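# Move the necktie out of the basket onto the table

## Task

Get the necktie out of the basket so that the whole tie lies on the table (dropping it into place is fine). All other items must stay in or end up in the basket, and the basket must be upright and flat on the table, never tilted far. Finally open the grippers and pull the arms away; nothing may count as done if only the robot is holding it there at the end.

## Robot and tools

Robot: two arms, left_arm and right_arm, each with a two-finger gripper. The names do not describe image sides. Occasionally a loose object gets a small push from outside. Knocking or placing a rigid object off the table is a failure (cloth, paper and film are exempt). Avoid drops, slips, slams, hard hits and strong pushes, and never let the arms collide or press on each other. The bar beneath the arm bases and the plate behind it are fixed parts whose tops may sit up to about 3 cm above the table, with no warning on contact.

Frame: one scene frame for both arms. Origin at table-top height, midway between the arms, roughly 5 to 10 cm in from the near table edge. +x goes out over the table, +z up, and left_arm sits toward +y. Positions are metres; orientations are quaternions written w first (qw, qx, qy, qz). The gripper's fingers extend along its own +z and separate along its own y. The reported hand position is the spot between the finger pads, under 1 cm behind the tips; at long reach it may be somewhat wrong.

Row layout (used by both motion tools): 16 numbers, x, y, z, qw, qx, qy, qz, opening for left_arm, then the same eight for right_arm, always all 16 even when one arm is idle. x, y, z and the quaternion are an absolute target pose for that gripper in the scene frame, not an offset. opening runs from -1 (closed) to +1 (fully open, 0.087 m). Optionally 12 extra numbers from 0 to 1 follow: a gain multiplier per joint, left_arm's six then right_arm's six, in Joint positions order; it stays in force until changed. An arm meant to stay still should get its last reported pose and the wanted opening each time; to keep an orientation, resend the same quaternion rather than the drifted reported one.

execute_actions(actions): actions is a list of up to 15 actions; each action is a list of up to 15 rows, one per 1/30 s step, and if shorter the last row is held until 15 steps pass. An empty list only returns state and images. Each target must lie within 0.6 m of that gripper's current position along each of the gripper's own axes, or the action is rejected for both arms; a malformed action or a failing first action rejects the whole call.

move(target, speed, blocking): target is one row as above (an absolute pose per arm). Both grippers travel in straight lines that finish together, lasting 0.5 to 10 s; longer paths are cut off at 10 s. speed is the top path speed in m/s, 0.002 to 0.5, default 0.25; rotation is capped at twice that in rad/s, taking the shorter way. The opening is sent when the move starts. Paths ignore obstacles and the other arm, grippers may lag, wander or overshoot speed, more so with a near-straight arm. Faster contact hits harder, and aiming further past a contact presses harder. blocking=false returns after 0.5 s while motion continues; then only wait or stop are accepted until a result shows the move ended. The result adds a move: line with the outcome (done, off_target, moving, held, fault) and limits (paced = pose clipped, held = a check blocked steps, after which the arm may surge), plus each gripper's distance to its pose. If only one arm is named, the other finished.

wait(seconds): 0 to 10 s, arms hold their last command; returns early if a running move ends. stop(): brakes the current move (needs room; fingers keep moving). zoom_image(camera, region): camera is cam_high, cam_low, cam_left_wrist or cam_right_wrist (each 504x504); region [x0, y0, x1, y1] in pixels from the top-left, at most 504 by 504. finished_scene(scene): pass the current scene number once the goal is met and stable; it cannot be undone.

Controller behaviour: each step the command is clipped to 70 mm and 16 degrees from the measured pose, then solved by damped IK that favours position over orientation. A far target may need several actions, since the arm stops at the last clipped pose. Joint friction can leave the hand up to about 31 mm short, so tiny commands may do nothing. Elbows cannot fully straighten. Joint ranges (rad), base to gripper: waist -2.618 to 3.054, shoulder 0.000 to 3.142, elbow 0.000 to 3.142, wrist pitch -1.571 to 1.571, wrist yaw -1.571 to 1.571, wrist roll -2.094 to 2.094.

Results: the state line shows each gripper's position and quaternion; Hand target lines give the pose the controller is currently chasing; grip_measured is the finger opening on the command scale (the last Joint positions value is metres), with a fixed per-gripper error up to about 1 mm. To hold something, command about 0.02 under grip_measured for a firm grip, less below for a gentle one; pad force is about 20 N, and a fast close may squeeze harder. pose unreachable means the clearance check altered that arm's command. FAULT lines mean an arm stopped. Holding loads heats motors: MOTOR HOT from 75 °C, a 10 s stop at 90 °C, and at 100 °C the arm goes limp and falls, reported as OVER-TEMPERATURE FAULT. The simulation keeps running while you think, with the last command held. Less robot time, smooth motion and low effort are better.

Each tool is called after "Call:" in YAML: its name, and indented under it one key for each argument.

## Session

Call:
execute_actions:
  actions: []

Scene clock: 0.00 s.
left_arm: end_effector_position=(+0.3925, +0.2794, +0.3789) grip_measured=+0.994 end_effector_quat_wxyz=(+0.710, +0.003, +0.703, -0.025) | right_arm: end_effector_position=(+0.3965, -0.3131, +0.3642) grip_measured=+1.000 end_effector_quat_wxyz=(+0.694, +0.011, +0.720, +0.005)
Joint positions: left_arm=[ 0.01   1.051  1.058  0.017  0.012 -0.008  0.087] | right_arm=[-0.008  1.064  1.046 -0.011 -0.002  0.008  0.087]
Joint velocities: left_arm=[-0.002 -0.012  0.002  0.037 -0.037  0.051 -0.001] | right_arm=[-0.007 -0.007 -0.002  0.037 -0.051 -0.022  0.   ]
Hand target (left_arm): +0.392, +0.279, +0.379; +0.710, +0.003, +0.703, -0.025
Hand target (right_arm): +0.396, -0.313, +0.364; +0.694, +0.011, +0.720, +0.005
Joint stiffness scale: left_arm=[1. 1. 1. 1. 1. 1.] | right_arm=[1. 1. 1. 1. 1. 1.]

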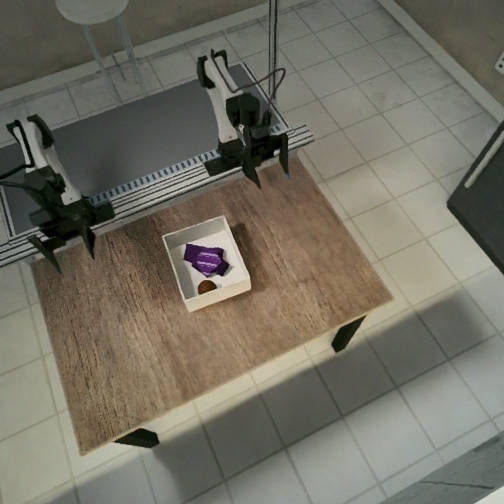

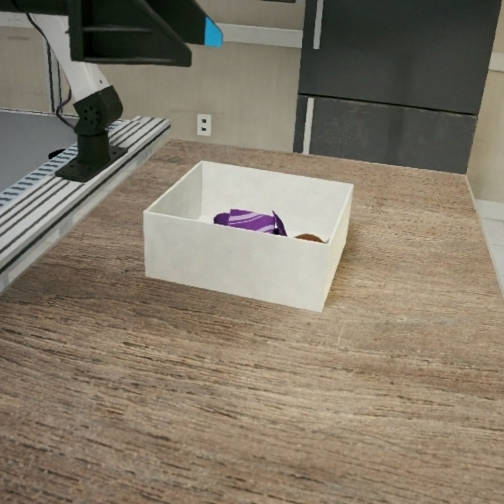

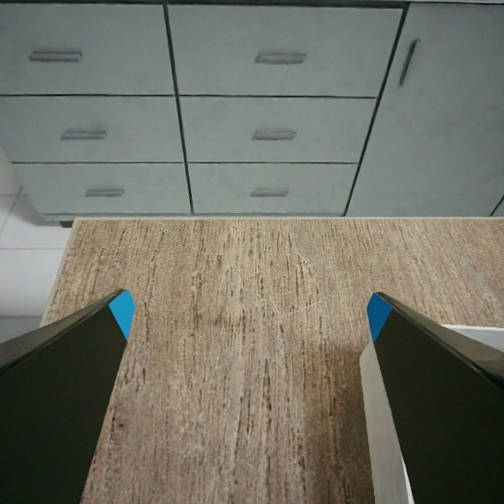

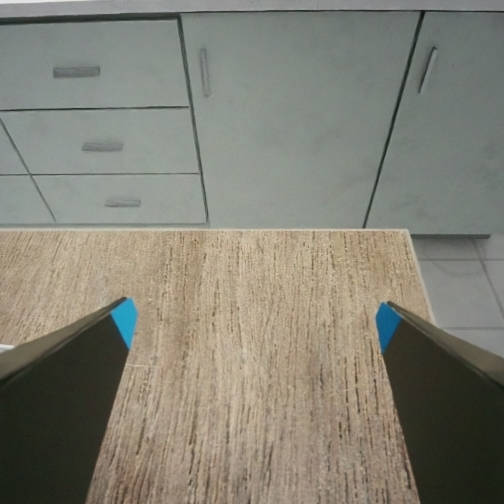

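Call:
move:
  target: [0.30,0.10,0.30,0.17,0,0.985,0,1,0.3965,-0.3131,0.3642,0.694,0.011,0.720,0.005,1]

Call:
zoom_image:
  camera: "cam_high"
  region: [130,130,330,330]

Scene clock: 12.40 s.
left_arm: end_effector_position=(+0.3067, +0.1015, +0.2965) grip_measured=+0.994 end_effector_quat_wxyz=(+0.231, -0.008, +0.972, -0.043) | right_arm: end_effector_position=(+0.3965, -0.3131, +0.3642) grip_measured=+1.000 end_effector_quat_wxyz=(+0.694, +0.011, +0.720, +0.005)
Joint positions: left_arm=[-0.571  1.791  2.196 -1.538 -0.216 -0.57   0.087] | right_arm=[-0.008  1.064  1.046 -0.011 -0.002  0.008  0.087]
Joint velocities: left_arm=[-0.012  0.002 -0.007  0.007  0.022  0.007 -0.   ] | right_arm=[-0.017 -0.007 -0.012  0.037 -0.11  -0.051  0.   ]
Hand target (left_arm): +0.304, +0.096, +0.294; +0.220, -0.005, +0.974, -0.045
Hand target (right_arm): +0.396, -0.313, +0.364; +0.694, +0.011, +0.720, +0.005
Off the commanded pose (left_arm): 0.008 m, 9 deg.
Off the commanded pose (right_arm): 0.000 m, 0 deg.
Joint stiffness scale: left_arm=[1. 1. 1. 1. 1. 1.] | right_arm=[1. 1. 1. 1. 1. 1.]
joint sent to its limit (left arm) — the command would take joint 4 (wrist pitch) past its lower limit, so that joint was sent only as far as its limit.
move: off_target (left_arm)

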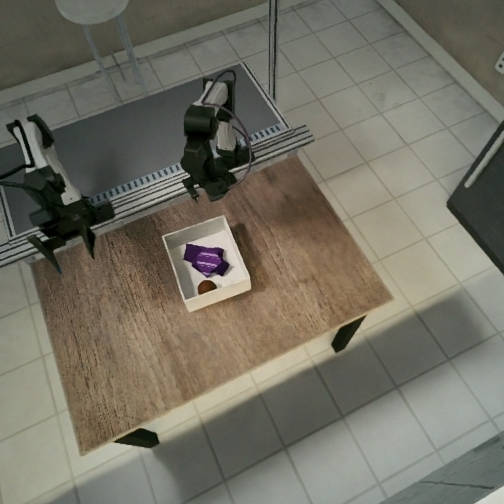

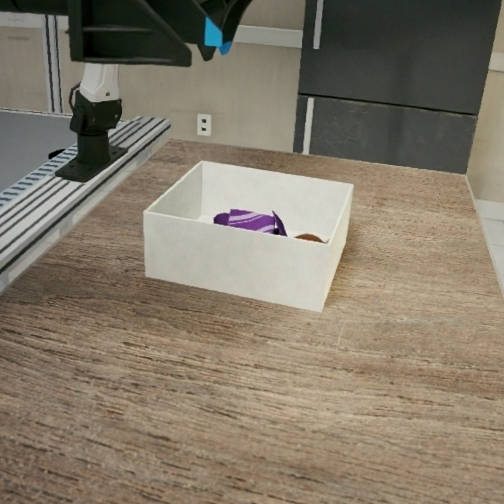

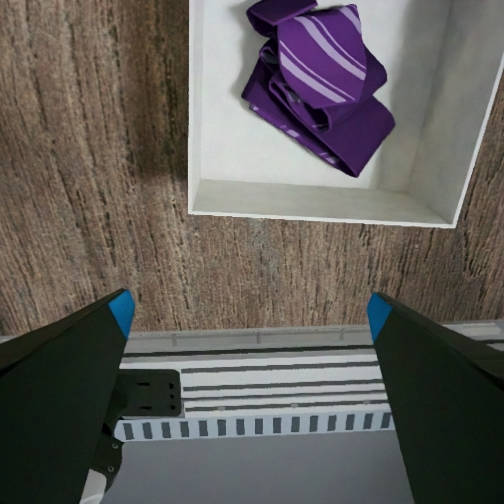

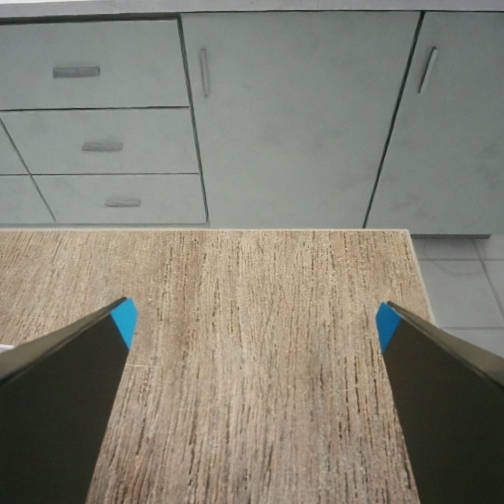

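Region (130, 130, 330, 330) of cam_high's 504x504 image, scaled by 2.520, with more detail than that image has.

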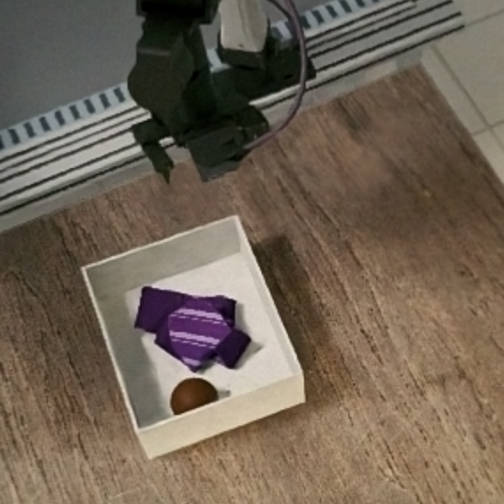

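Call:
move:
  target: [0.36,0.06,0.20,0.05,0,1,0,1,0.3965,-0.3131,0.3642,0.694,0.011,0.720,0.005,1]

Scene clock: 27.80 s.
left_arm: end_effector_position=(+0.3581, +0.0613, +0.1913) grip_measured=+0.994 end_effector_quat_wxyz=(+0.099, -0.004, +0.995, -0.025) | right_arm: end_effector_position=(+0.3965, -0.3131, +0.3642) grip_measured=+1.000 end_effector_quat_wxyz=(+0.694, +0.011, +0.720, +0.005)
Joint positions: left_arm=[-0.521  2.191  2.359 -1.544 -0.089 -0.554  0.087] | right_arm=[-0.008  1.064  1.046 -0.011 -0.002  0.008  0.087]
Joint velocities: left_arm=[-0.017 -0.002 -0.002 -0.066  0.051 -0.051 -0.001] | right_arm=[ 0.007 -0.012 -0.002 -0.022 -0.066 -0.007  0.   ]
Hand target (left_arm): +0.361, +0.061, +0.198; +0.105, -0.003, +0.994, -0.034
Hand target (right_arm): +0.396, -0.313, +0.364; +0.694, +0.011, +0.720, +0.005
Off the commanded pose (left_arm): 0.009 m, 6 deg.
Off the commanded pose (right_arm): 0.000 m, 0 deg.
Joint stiffness scale: left_arm=[1. 1. 1. 1. 1. 1.] | right_arm=[1. 1. 1. 1. 1. 1.]
joint sent to its limit (left arm) — the command would take joint 4 (wrist pitch) past its lower limit, so that joint was sent only as far as its limit.
move: off_target (left_arm)

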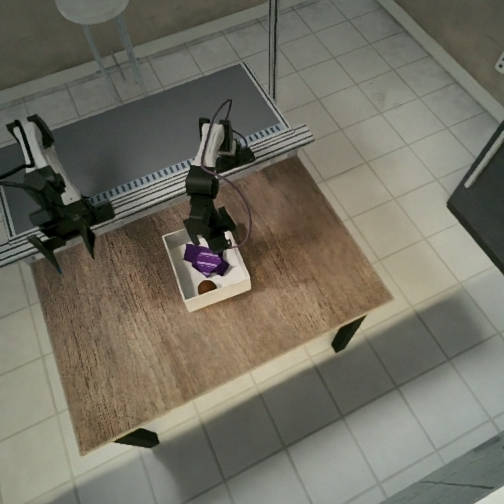

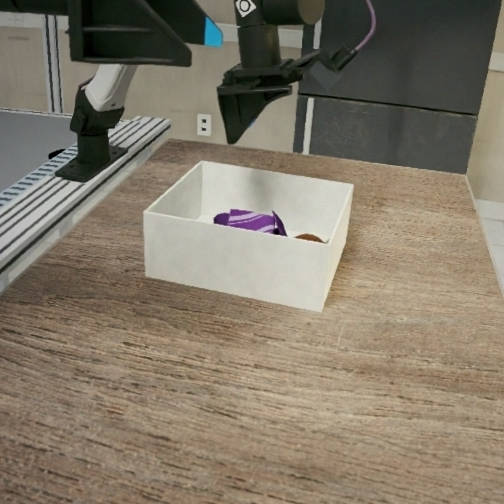

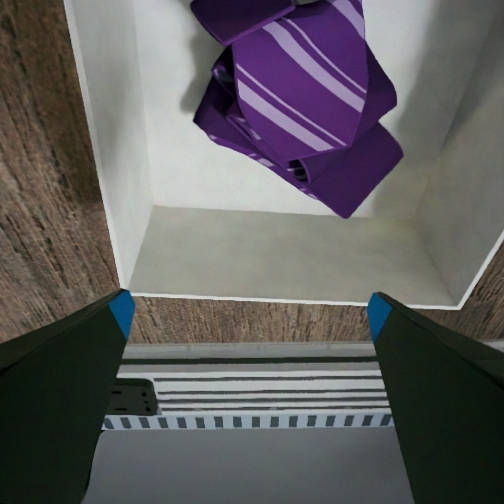

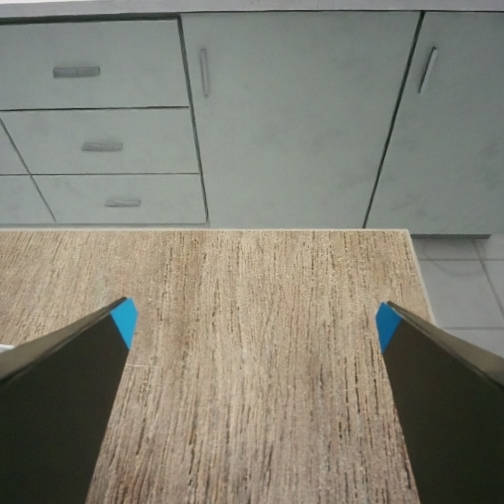

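Call:
move:
  target: [0.43,0.02,0.13,0,0,1,0,1,0.3965,-0.3131,0.3642,0.694,0.011,0.720,0.005,1]

Scene clock: 41.87 s.
left_arm: end_effector_position=(+0.4273, +0.0221, +0.1231) grip_measured=+0.994 end_effector_quat_wxyz=(+0.103, -0.011, +0.993, -0.058) | right_arm: end_effector_position=(+0.3965, -0.3131, +0.3642) grip_measured=+1.000 end_effector_quat_wxyz=(+0.694, +0.011, +0.720, +0.005)
Joint positions: left_arm=[-0.491  2.608  2.825 -1.55  -0.032 -0.543  0.087] | right_arm=[-0.008  1.064  1.046 -0.011 -0.002  0.008  0.087]
Joint velocities: left_arm=[-0.007 -0.012  0.002 -0.066  0.066  0.022 -0.   ] | right_arm=[-0.007  0.002 -0.012 -0.007 -0.037  0.022  0.   ]
Hand target (left_arm): +0.429, +0.021, +0.130; +0.110, -0.010, +0.992, -0.067
Hand target (right_arm): +0.396, -0.313, +0.364; +0.694, +0.011, +0.720, +0.005
Off the commanded pose (left_arm): 0.008 m, 14 deg.
Off the commanded pose (right_arm): 0.000 m, 0 deg.
Joint stiffness scale: left_arm=[1. 1. 1. 1. 1. 1.] | right_arm=[1. 1. 1. 1. 1. 1.]
joint sent to its limit (left arm) — the command would take joint 4 (wrist pitch) past its lower limit, so that joint was sent only as far as its limit.
move: off_target (left_arm)

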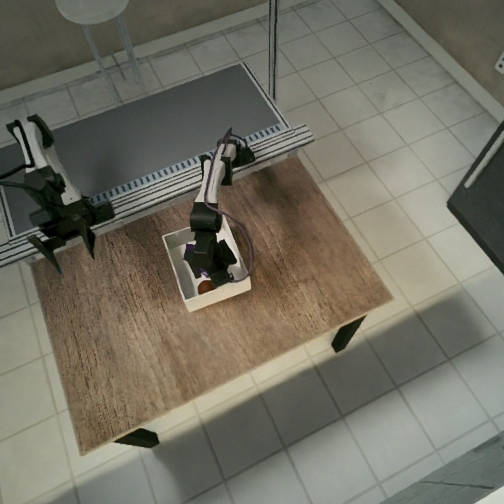

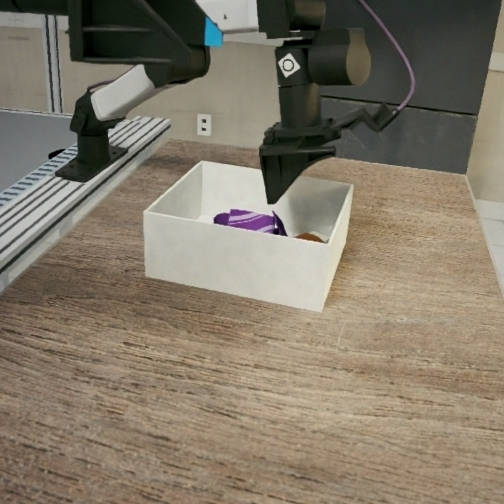

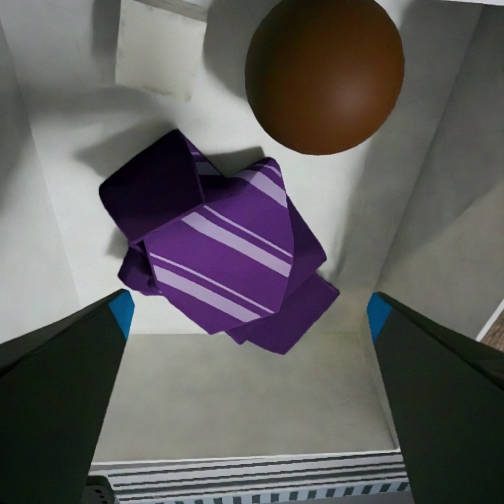

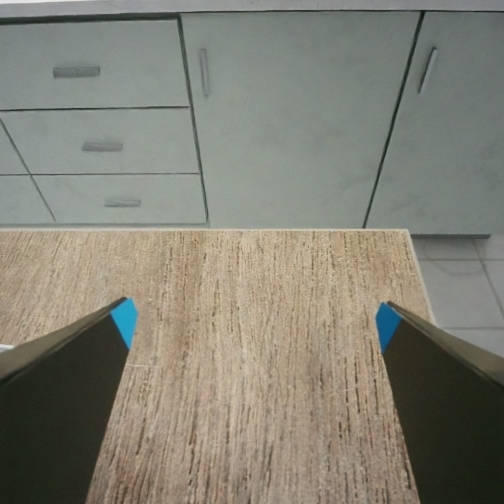

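Call:
move:
  target: [0.425,0.03,0.05,0.12,0,0.993,0,1,0.3965,-0.3131,0.3642,0.694,0.011,0.720,0.005,1]
  speed: 0.1

Scene clock: 52.93 s.
left_arm: end_effector_position=(+0.4298, +0.0330, +0.0495) grip_measured=+0.994 end_effector_quat_wxyz=(+0.117, -0.008, +0.993, -0.001) | right_arm: end_effector_position=(+0.3965, -0.3131, +0.3642) grip_measured=+1.000 end_effector_quat_wxyz=(+0.694, +0.011, +0.720, +0.005)
Joint positions: left_arm=[-0.507  2.472  2.271 -1.167 -0.147 -0.543  0.087] | right_arm=[-0.008  1.064  1.046 -0.011 -0.002  0.008  0.087]
Joint velocities: left_arm=[-0.002  0.007 -0.012 -0.037 -0.11   0.037 -0.   ] | right_arm=[ 0.007 -0.007 -0.007  0.051 -0.066  0.007  0.   ]
Hand target (left_arm): +0.426, +0.029, +0.050; +0.120, -0.000, +0.993, -0.000
Hand target (right_arm): +0.396, -0.313, +0.364; +0.694, +0.011, +0.720, +0.005
Off the commanded pose (left_arm): 0.006 m, 1 deg.
Off the commanded pose (right_arm): 0.000 m, 0 deg.
Joint stiffness scale: left_arm=[1. 1. 1. 1. 1. 1.] | right_arm=[1. 1. 1. 1. 1. 1.]
move: done

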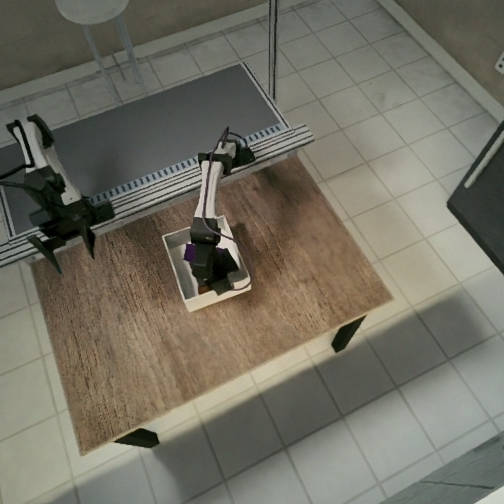

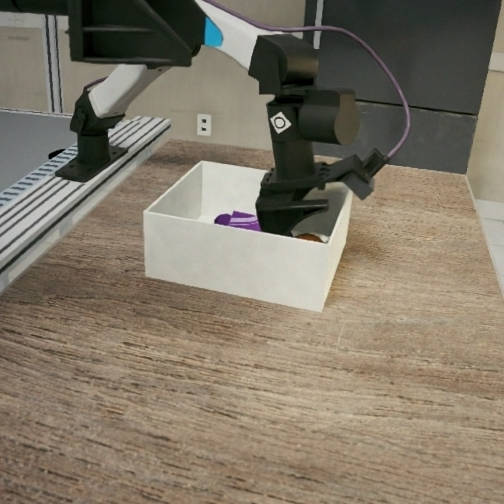

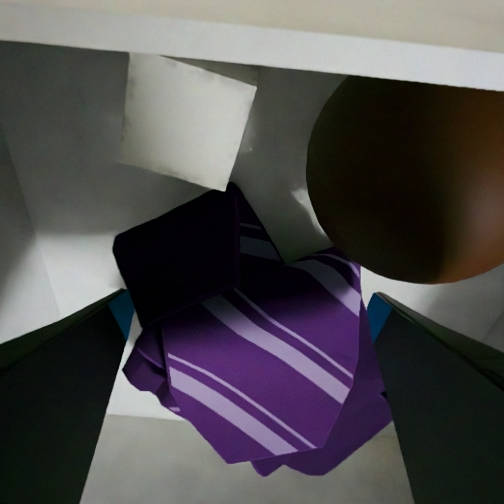

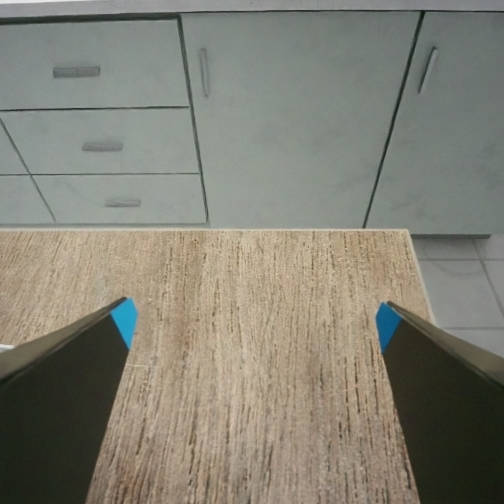

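Call:
move:
  target: [0.415,0.03,0.015,0.12,0,0.993,0,1,0.3965,-0.3131,0.3642,0.694,0.011,0.720,0.005,1]
  speed: 0.05

Scene clock: 58.50 s.
left_arm: end_effector_position=(+0.4236, +0.0322, +0.0212) grip_measured=+0.994 end_effector_quat_wxyz=(+0.125, -0.006, +0.992, -0.005) | right_arm: end_effector_position=(+0.3965, -0.3131, +0.3642) grip_measured=+1.000 end_effector_quat_wxyz=(+0.694, +0.011, +0.720, +0.005)
Joint positions: left_arm=[-0.513  2.424  2.071 -0.996 -0.148 -0.543  0.087] | right_arm=[-0.008  1.064  1.046 -0.011 -0.002  0.008  0.087]
Joint velocities: left_arm=[-0.022 -0.007 -0.007  0.037  0.11  -0.037  0.   ] | right_arm=[-0.002  0.007  0.002  0.007  0.051 -0.037  0.   ]
Hand target (left_arm): +0.415, +0.030, +0.015; +0.120, +0.000, +0.993, +0.000
Hand target (right_arm): +0.396, -0.313, +0.364; +0.694, +0.011, +0.720, +0.005
Off the commanded pose (left_arm): 0.011 m, 1 deg.
Off the commanded pose (right_arm): 0.000 m, 0 deg.
Joint stiffness scale: left_arm=[1. 1. 1. 1. 1. 1.] | right_arm=[1. 1. 1. 1. 1. 1.]
move: off_target (left_arm)

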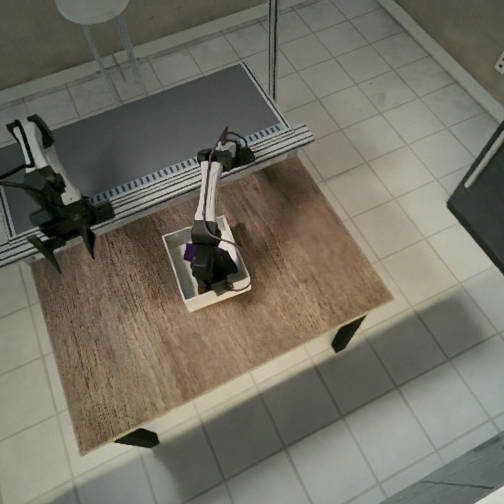

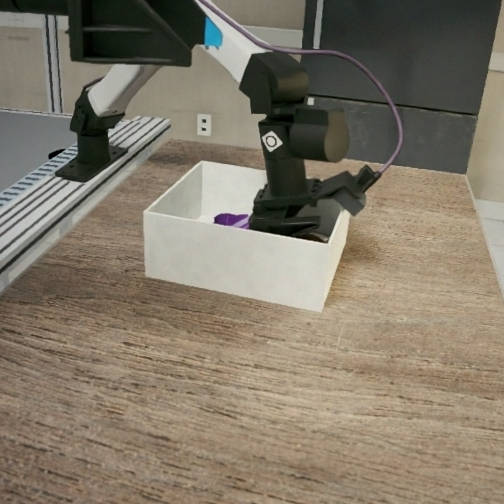

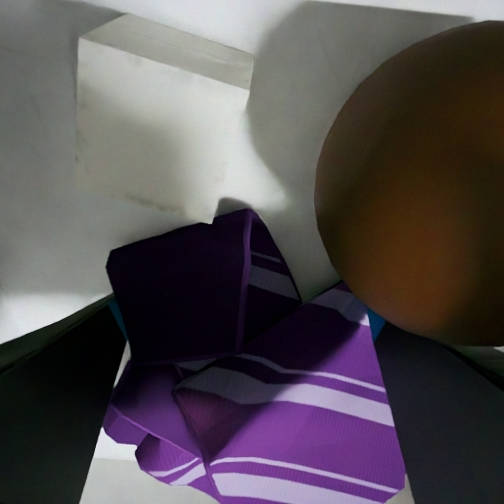

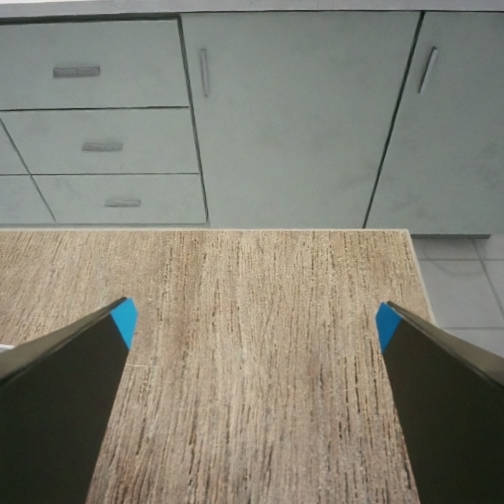

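Call:
execute_actions:
  actions:
    - [[0.415,0.03,0.012,0.12,0,0.993,0,0.6,0.3965,-0.3131,0.3642,0.694,0.011,0.720,0.005,1]]
    - [[0.415,0.03,0.012,0.12,0,0.993,0,0.1,0.3965,-0.3131,0.3642,0.694,0.011,0.720,0.005,1]]
    - [[0.415,0.03,0.012,0.12,0,0.993,0,-0.4,0.3965,-0.3131,0.3642,0.694,0.011,0.720,0.005,1]]
    - [[0.415,0.03,0.012,0.12,0,0.993,0,-1,0.3965,-0.3131,0.3642,0.694,0.011,0.720,0.005,1]]
    - [[0.415,0.03,0.012,0.12,0,0.993,0,-1,0.3965,-0.3131,0.3642,0.694,0.011,0.720,0.005,1]]

Call:
move:
  target: [0.40,0.04,0.22,0.15,0,0.989,0,-1,0.3965,-0.3131,0.3642,0.694,0.011,0.720,0.005,1]
  speed: 0.12

Scene clock: 68.00 s.
left_arm: end_effector_position=(+0.4256, +0.0289, +0.0205) grip_measured=-0.811 end_effector_quat_wxyz=(+0.131, -0.006, +0.991, -0.011) | right_arm: end_effector_position=(+0.3965, -0.3131, +0.3642) grip_measured=+1.000 end_effector_quat_wxyz=(+0.694, +0.011, +0.720, +0.005)
Joint positions: left_arm=[-0.516  2.422  2.063 -0.975 -0.145 -0.545  0.008] | right_arm=[-0.008  1.064  1.046 -0.011 -0.002  0.008  0.087]
Joint velocities: left_arm=[-0.002  0.022 -0.007 -0.066 -0.007 -0.022 -0.001] | right_arm=[-0.007 -0.007  0.002  0.022 -0.022 -0.007  0.   ]
Hand target (left_arm): +0.415, +0.030, +0.012; +0.120, -0.000, +0.993, +0.000
Hand target (right_arm): +0.396, -0.313, +0.364; +0.694, +0.011, +0.720, +0.005
Off the commanded pose (left_arm): 0.014 m, 2 deg.
Off the commanded pose (right_arm): 0.000 m, 0 deg.
Joint stiffness scale: left_arm=[1. 1. 1. 1. 1. 1.] | right_arm=[1. 1. 1. 1. 1. 1.]

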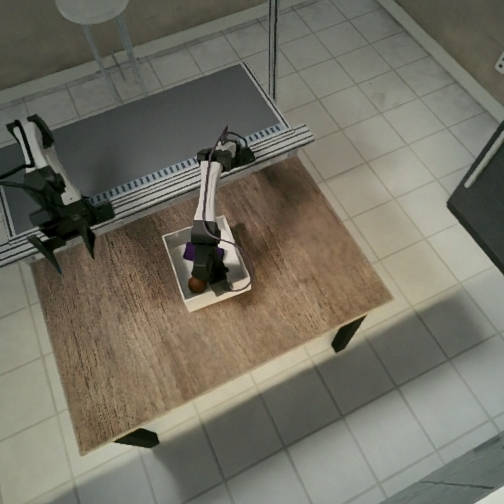

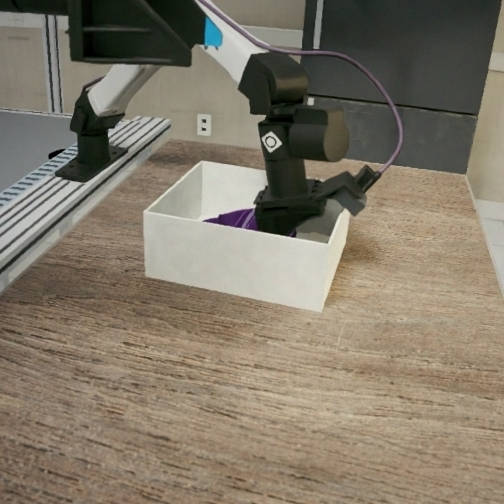

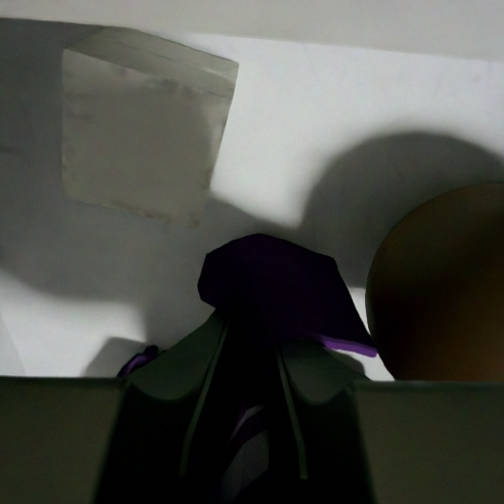

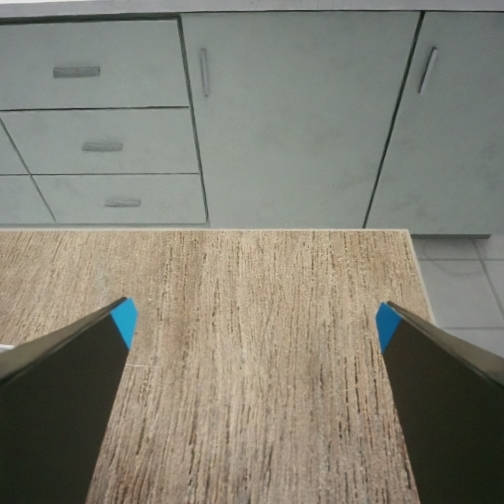

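Scene clock: 70.10 s.
left_arm: end_effector_position=(+0.4031, +0.0443, +0.2119) grip_measured=-0.813 end_effector_quat_wxyz=(+0.192, -0.005, +0.981, -0.028) | right_arm: end_effector_position=(+0.3965, -0.3131, +0.3642) grip_measured=+1.000 end_effector_quat_wxyz=(+0.694, +0.011, +0.720, +0.005)
Joint positions: left_arm=[-0.539  2.311  2.637 -1.538 -0.185 -0.548  0.008] | right_arm=[-0.008  1.064  1.046 -0.011 -0.002  0.008  0.087]
Joint velocities: left_arm=[-0.012 -0.012 -0.007 -0.007 -0.022  0.051  0.   ] | right_arm=[-0.002  0.017 -0.027 -0.037 -0.037 -0.022  0.   ]
Hand target (left_arm): +0.398, +0.041, +0.220; +0.198, +0.001, +0.980, -0.032
Hand target (right_arm): +0.396, -0.313, +0.364; +0.694, +0.011, +0.720, +0.005
Off the commanded pose (left_arm): 0.010 m, 6 deg.
Off the commanded pose (right_arm): 0.000 m, 0 deg.
Joint stiffness scale: left_arm=[1. 1. 1. 1. 1. 1.] | right_arm=[1. 1. 1. 1. 1. 1.]
joint sent to its limit (left arm) — the command would take joint 4 (wrist pitch) past its lower limit, so that joint was sent only as far as its limit.
move: off_target (left_arm)

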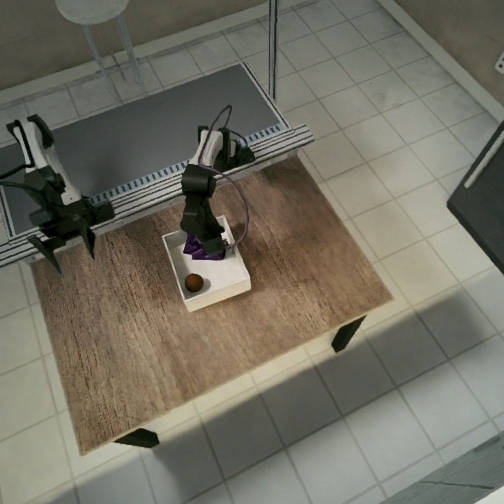

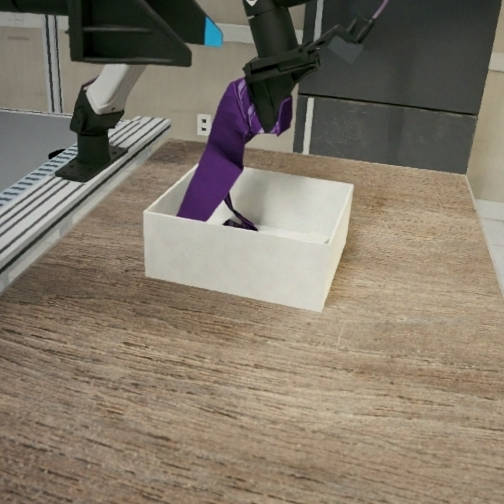

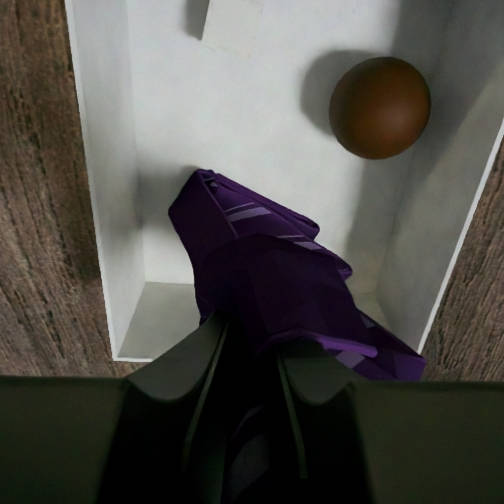

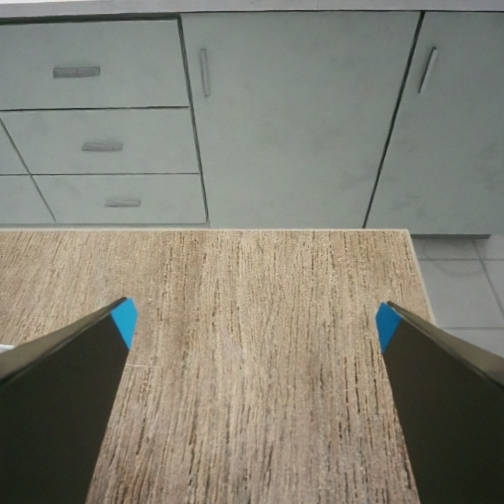

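Call:
move:
  target: [0.40,0.06,0.42,0.45,0,0.893,0,-1,0.3965,-0.3131,0.3642,0.694,0.011,0.720,0.005,1]
  speed: 0.15

Scene clock: 76.30 s.
left_arm: end_effector_position=(+0.4004, +0.0641, +0.4054) grip_measured=-0.813 end_effector_quat_wxyz=(+0.495, +0.014, +0.868, -0.020) | right_arm: end_effector_position=(+0.3965, -0.3131, +0.3642) grip_measured=+1.000 end_effector_quat_wxyz=(+0.694, +0.011, +0.720, +0.005)
Joint positions: left_arm=[-0.673  2.08   2.85  -1.401 -0.566 -0.371  0.008] | right_arm=[-0.008  1.064  1.046 -0.011 -0.002  0.008  0.087]
Joint velocities: left_arm=[ 0.017 -0.007  0.002 -0.066 -0.007  0.022 -0.   ] | right_arm=[-0.007 -0.007 -0.012  0.051 -0.007  0.022  0.   ]
Hand target (left_arm): +0.397, +0.062, +0.421; +0.515, +0.013, +0.857, -0.033
Hand target (right_arm): +0.396, -0.313, +0.364; +0.694, +0.011, +0.720, +0.005
Off the commanded pose (left_arm): 0.015 m, 7 deg.
Off the commanded pose (right_arm): 0.000 m, 0 deg.
Joint stiffness scale: left_arm=[1. 1. 1. 1. 1. 1.] | right_arm=[1. 1. 1. 1. 1. 1.]
elbow stopped short (left arm): the move would have taken joint 3 (elbow) straighter than the controller allows; a more bent joint 3 avoids this.
move: off_target (left_arm)

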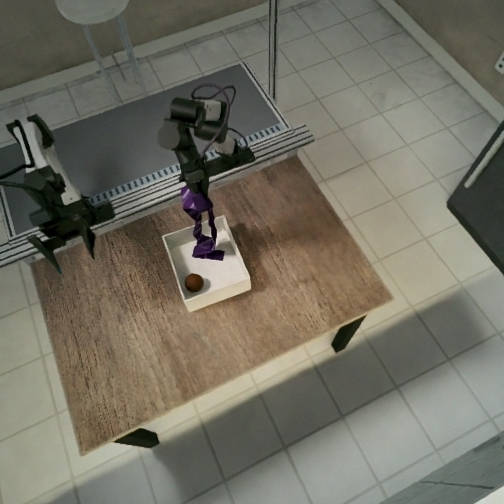

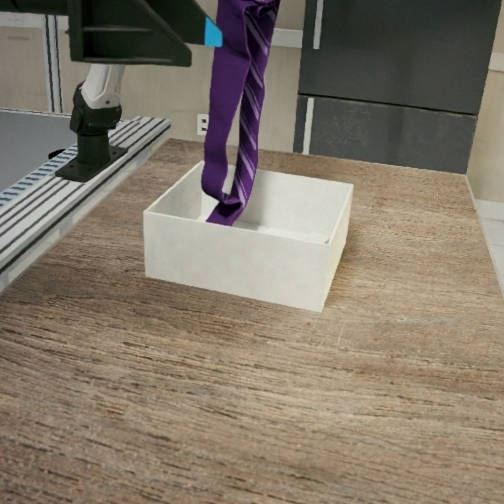

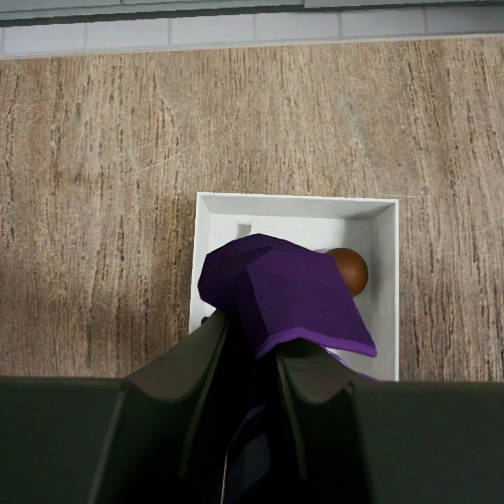

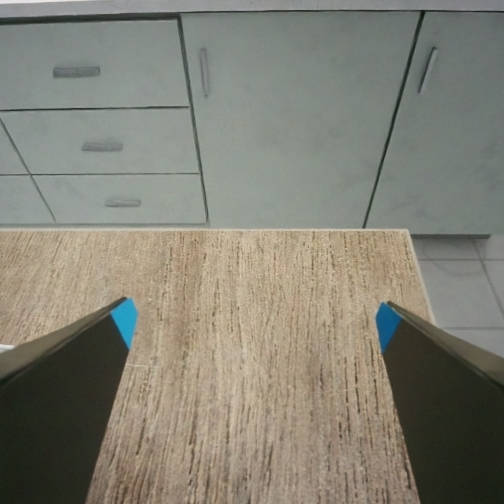

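Call:
move:
  target: [0.42,0.08,0.56,0.68,0,0.733,0,-1,0.3965,-0.3131,0.3642,0.694,0.011,0.720,0.005,1]
  speed: 0.15

Call:
move:
  target: [0.45,0.32,0.56,0.68,0,0.733,0,-1,0.3965,-0.3131,0.3642,0.694,0.011,0.720,0.005,1]
  speed: 0.12

Scene clock: 85.47 s.
left_arm: end_effector_position=(+0.4261, +0.0802, +0.5423) grip_measured=-0.812 end_effector_quat_wxyz=(+0.694, +0.016, +0.720, +0.006) | right_arm: end_effector_position=(+0.3965, -0.3131, +0.3642) grip_measured=+1.000 end_effector_quat_wxyz=(+0.694, +0.011, +0.720, +0.005)
Joint positions: left_arm=[-0.694  2.006  2.85  -0.875 -0.718  0.033  0.008] | right_arm=[-0.008  1.064  1.046 -0.011 -0.002  0.008  0.087]
Joint velocities: left_arm=[-0.017 -0.012 -0.012  0.066  0.037 -0.022  0.001] | right_arm=[ 0.007 -0.002 -0.002  0.022  0.022 -0.022  0.   ]
Hand target (left_arm): +0.417, +0.083, +0.560; +0.710, +0.007, +0.704, -0.007
Hand target (right_arm): +0.396, -0.313, +0.364; +0.694, +0.011, +0.720, +0.005
Off the commanded pose (left_arm): 0.019 m, 3 deg.
Off the commanded pose (right_arm): 0.000 m, 0 deg.
Joint stiffness scale: left_arm=[1. 1. 1. 1. 1. 1.] | right_arm=[1. 1. 1. 1. 1. 1.]
elbow stopped short (left arm): the move would have taken joint 3 (elbow) straighter than the controller allows; a more bent joint 3 avoids this.
move: off_target (left_arm)

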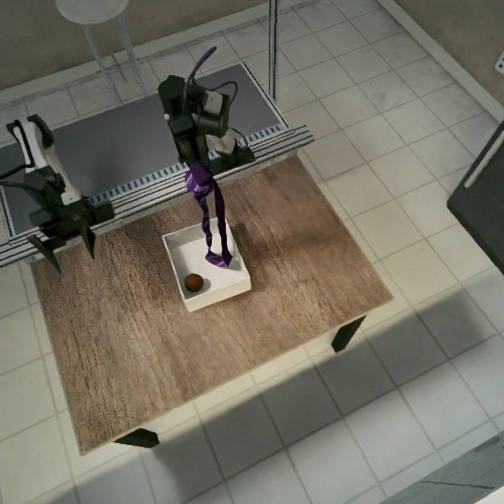

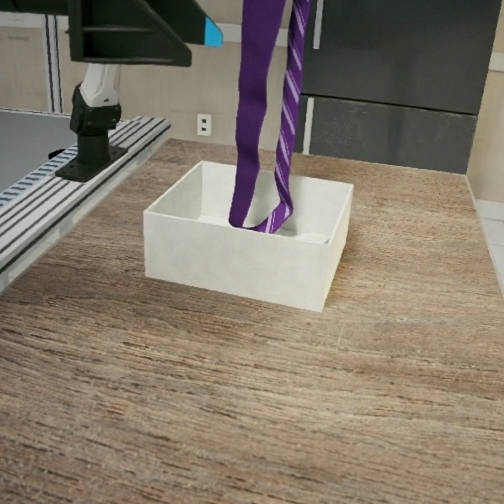

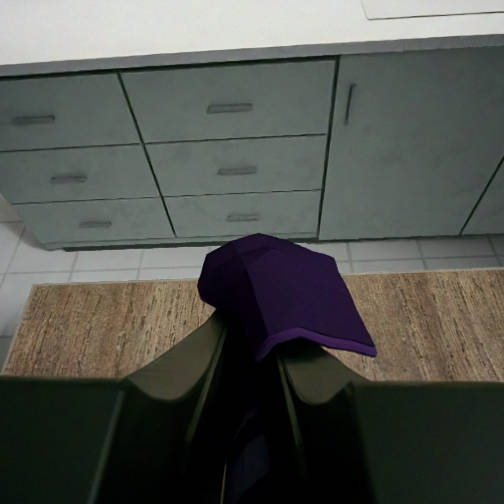

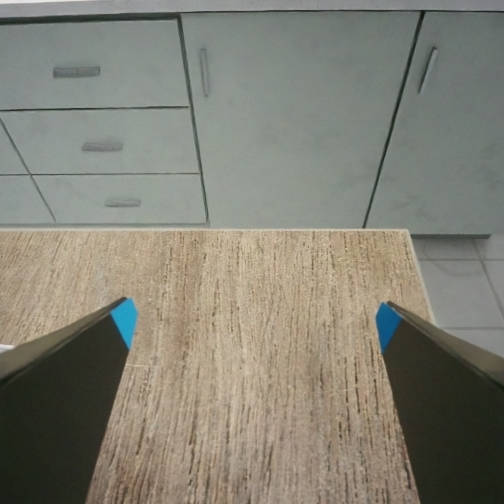

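Scene clock: 88.03 s.
left_arm: end_effector_position=(+0.4514, +0.3194, +0.5519) grip_measured=-0.813 end_effector_quat_wxyz=(+0.681, +0.002, +0.732, +0.006) | right_arm: end_effector_position=(+0.3965, -0.3131, +0.3642) grip_measured=+1.000 end_effector_quat_wxyz=(+0.694, +0.011, +0.720, +0.005)
Joint positions: left_arm=[ 0.114  1.89   2.85  -1.018  0.069  0.036  0.008] | right_arm=[-0.008  1.064  1.046 -0.011 -0.002  0.008  0.087]
Joint velocities: left_arm=[-0.002 -0.022 -0.007 -0.007  0.066 -0.051 -0.001] | right_arm=[-0.022  0.007 -0.002 -0.037 -0.11   0.007  0.   ]
Hand target (left_arm): +0.448, +0.321, +0.560; +0.691, +0.006, +0.723, +0.007
Hand target (right_arm): +0.396, -0.313, +0.364; +0.694, +0.011, +0.720, +0.005
Off the commanded pose (left_arm): 0.008 m, 1 deg.
Off the commanded pose (right_arm): 0.000 m, 0 deg.
Joint stiffness scale: left_arm=[1. 1. 1. 1. 1. 1.] | right_arm=[1. 1. 1. 1. 1. 1.]
elbow stopped short (left arm): the move would have taken joint 3 (elbow) straighter than the controller allows; a more bent joint 3 avoids this.
move: done

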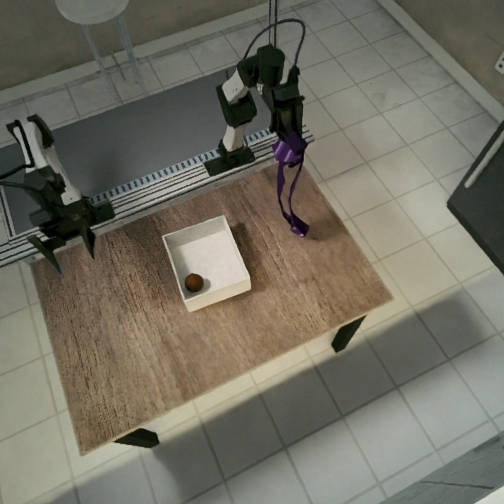

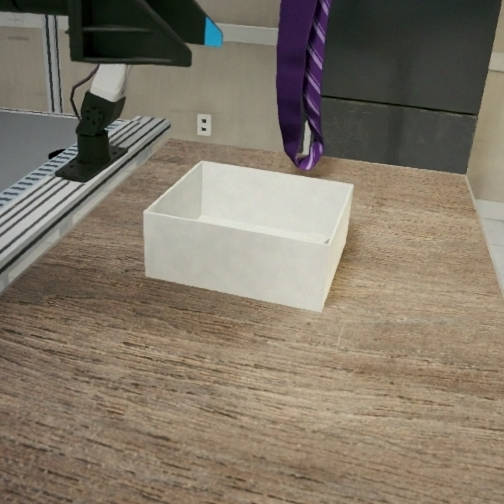

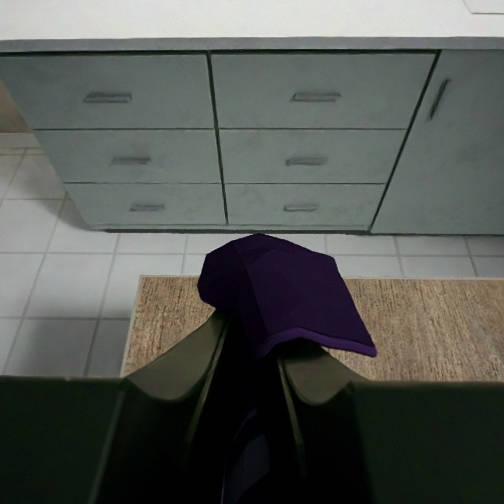

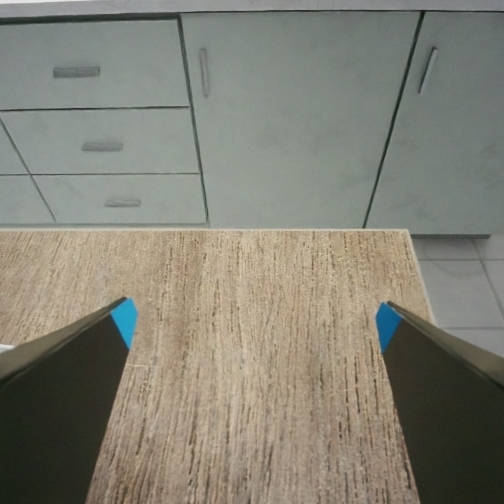

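Call:
move:
  target: [0.57,0.30,0.44,0.6,0,0.8,0,-1,0.3965,-0.3131,0.3642,0.694,0.011,0.720,0.005,1]
  speed: 0.15

Scene clock: 99.37 s.
left_arm: end_effector_position=(+0.5699, +0.3070, +0.4243) grip_measured=-0.813 end_effector_quat_wxyz=(+0.598, -0.002, +0.802, +0.002) | right_arm: end_effector_position=(+0.3965, -0.3131, +0.3642) grip_measured=+1.000 end_effector_quat_wxyz=(+0.694, +0.011, +0.720, +0.005)
Joint positions: left_arm=[ 0.063  2.194  2.85  -0.931  0.013  0.027  0.008] | right_arm=[-0.008  1.064  1.046 -0.011 -0.002  0.008  0.087]
Joint velocities: left_arm=[-0.007 -0.027  0.017 -0.066 -0.007 -0.022  0.   ] | right_arm=[-0.002 -0.007 -0.017 -0.007  0.007 -0.037  0.   ]
Hand target (left_arm): +0.570, +0.301, +0.439; +0.617, -0.002, +0.787, -0.001
Hand target (right_arm): +0.396, -0.313, +0.364; +0.694, +0.011, +0.720, +0.005
Off the commanded pose (left_arm): 0.017 m, 0 deg.
Off the commanded pose (right_arm): 0.000 m, 0 deg.
Joint stiffness scale: left_arm=[1. 1. 1. 1. 1. 1.] | right_arm=[1. 1. 1. 1. 1. 1.]
elbow stopped short (left arm): the move would have taken joint 3 (elbow) straighter than the controller allows; a more bent joint 3 avoids this.
move: off_target (left_arm)

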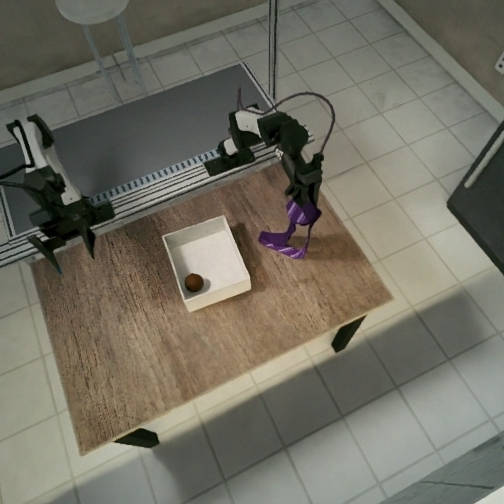

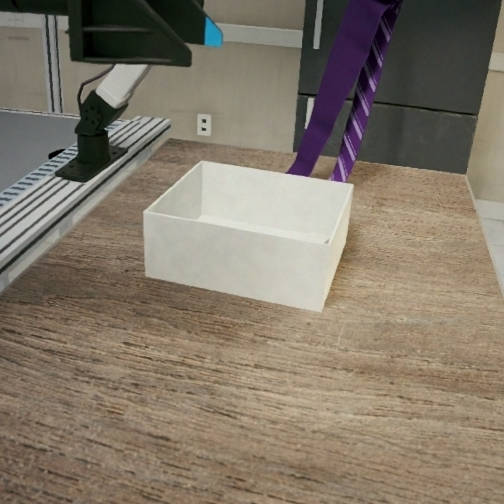

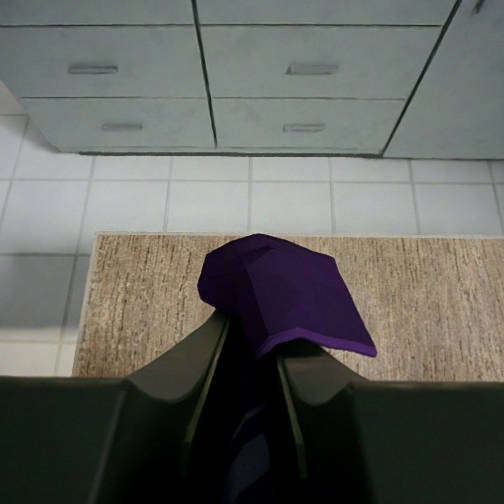

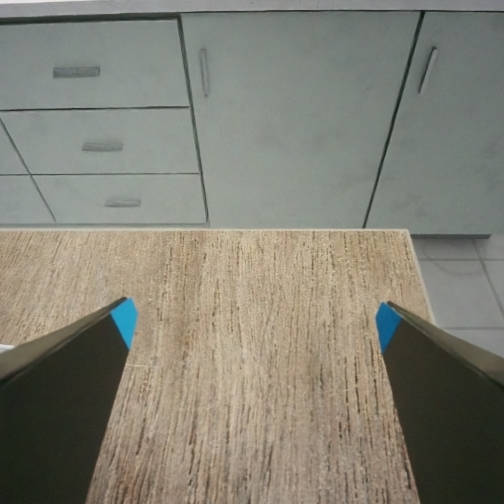

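Call:
move:
  target: [0.64,0.30,0.10,0.4,0,0.917,0,-1,0.3965,-0.3131,0.3642,0.694,0.011,0.720,0.005,1]
  speed: 0.15

Scene clock: 107.10 s.
left_arm: end_effector_position=(+0.6407, +0.3033, +0.0930) grip_measured=-0.813 end_effector_quat_wxyz=(+0.396, -0.003, +0.918, -0.001) | right_arm: end_effector_position=(+0.3965, -0.3131, +0.3642) grip_measured=+1.000 end_effector_quat_wxyz=(+0.694, +0.011, +0.720, +0.005)
Joint positions: left_arm=[ 0.063  2.479  2.279 -0.542  0.004  0.027  0.008] | right_arm=[-0.008  1.064  1.046 -0.011 -0.002  0.008  0.087]
Joint velocities: left_arm=[-0.007  0.027  0.007  0.066 -0.066  0.007 -0.001] | right_arm=[-0.007  0.002 -0.022 -0.037  0.007  0.022  0.   ]
Hand target (left_arm): +0.643, +0.301, +0.099; +0.400, -0.003, +0.916, -0.000
Hand target (right_arm): +0.396, -0.313, +0.364; +0.694, +0.011, +0.720, +0.005
Off the commanded pose (left_arm): 0.008 m, 1 deg.
Off the commanded pose (right_arm): 0.000 m, 0 deg.
Joint stiffness scale: left_arm=[1. 1. 1. 1. 1. 1.] | right_arm=[1. 1. 1. 1. 1. 1.]
move: done

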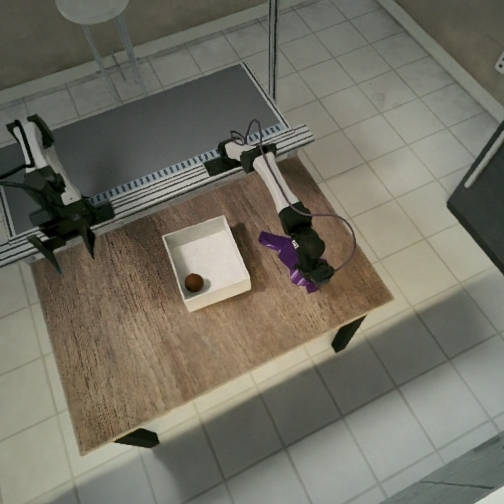

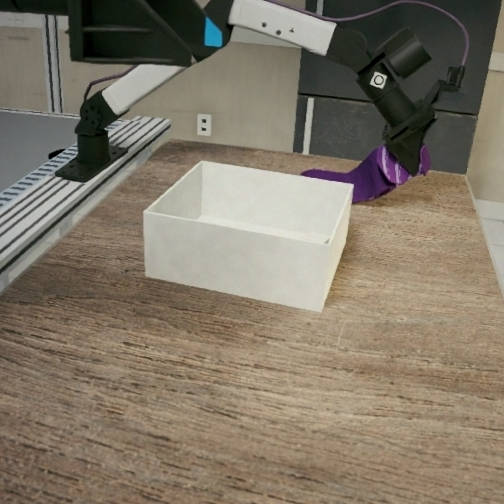

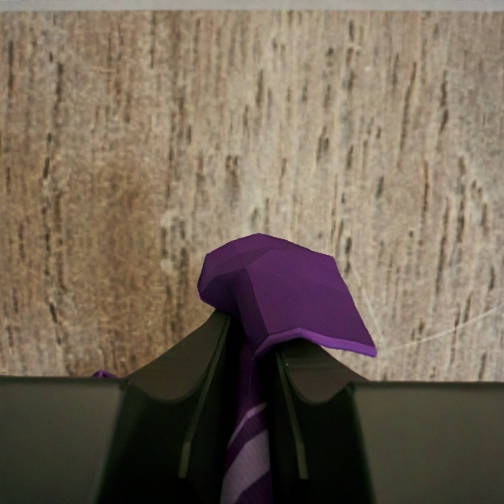

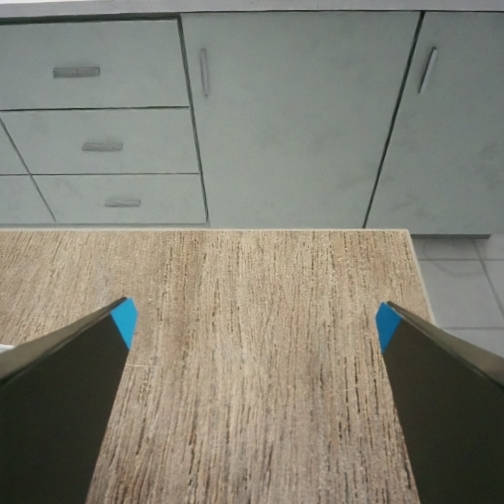

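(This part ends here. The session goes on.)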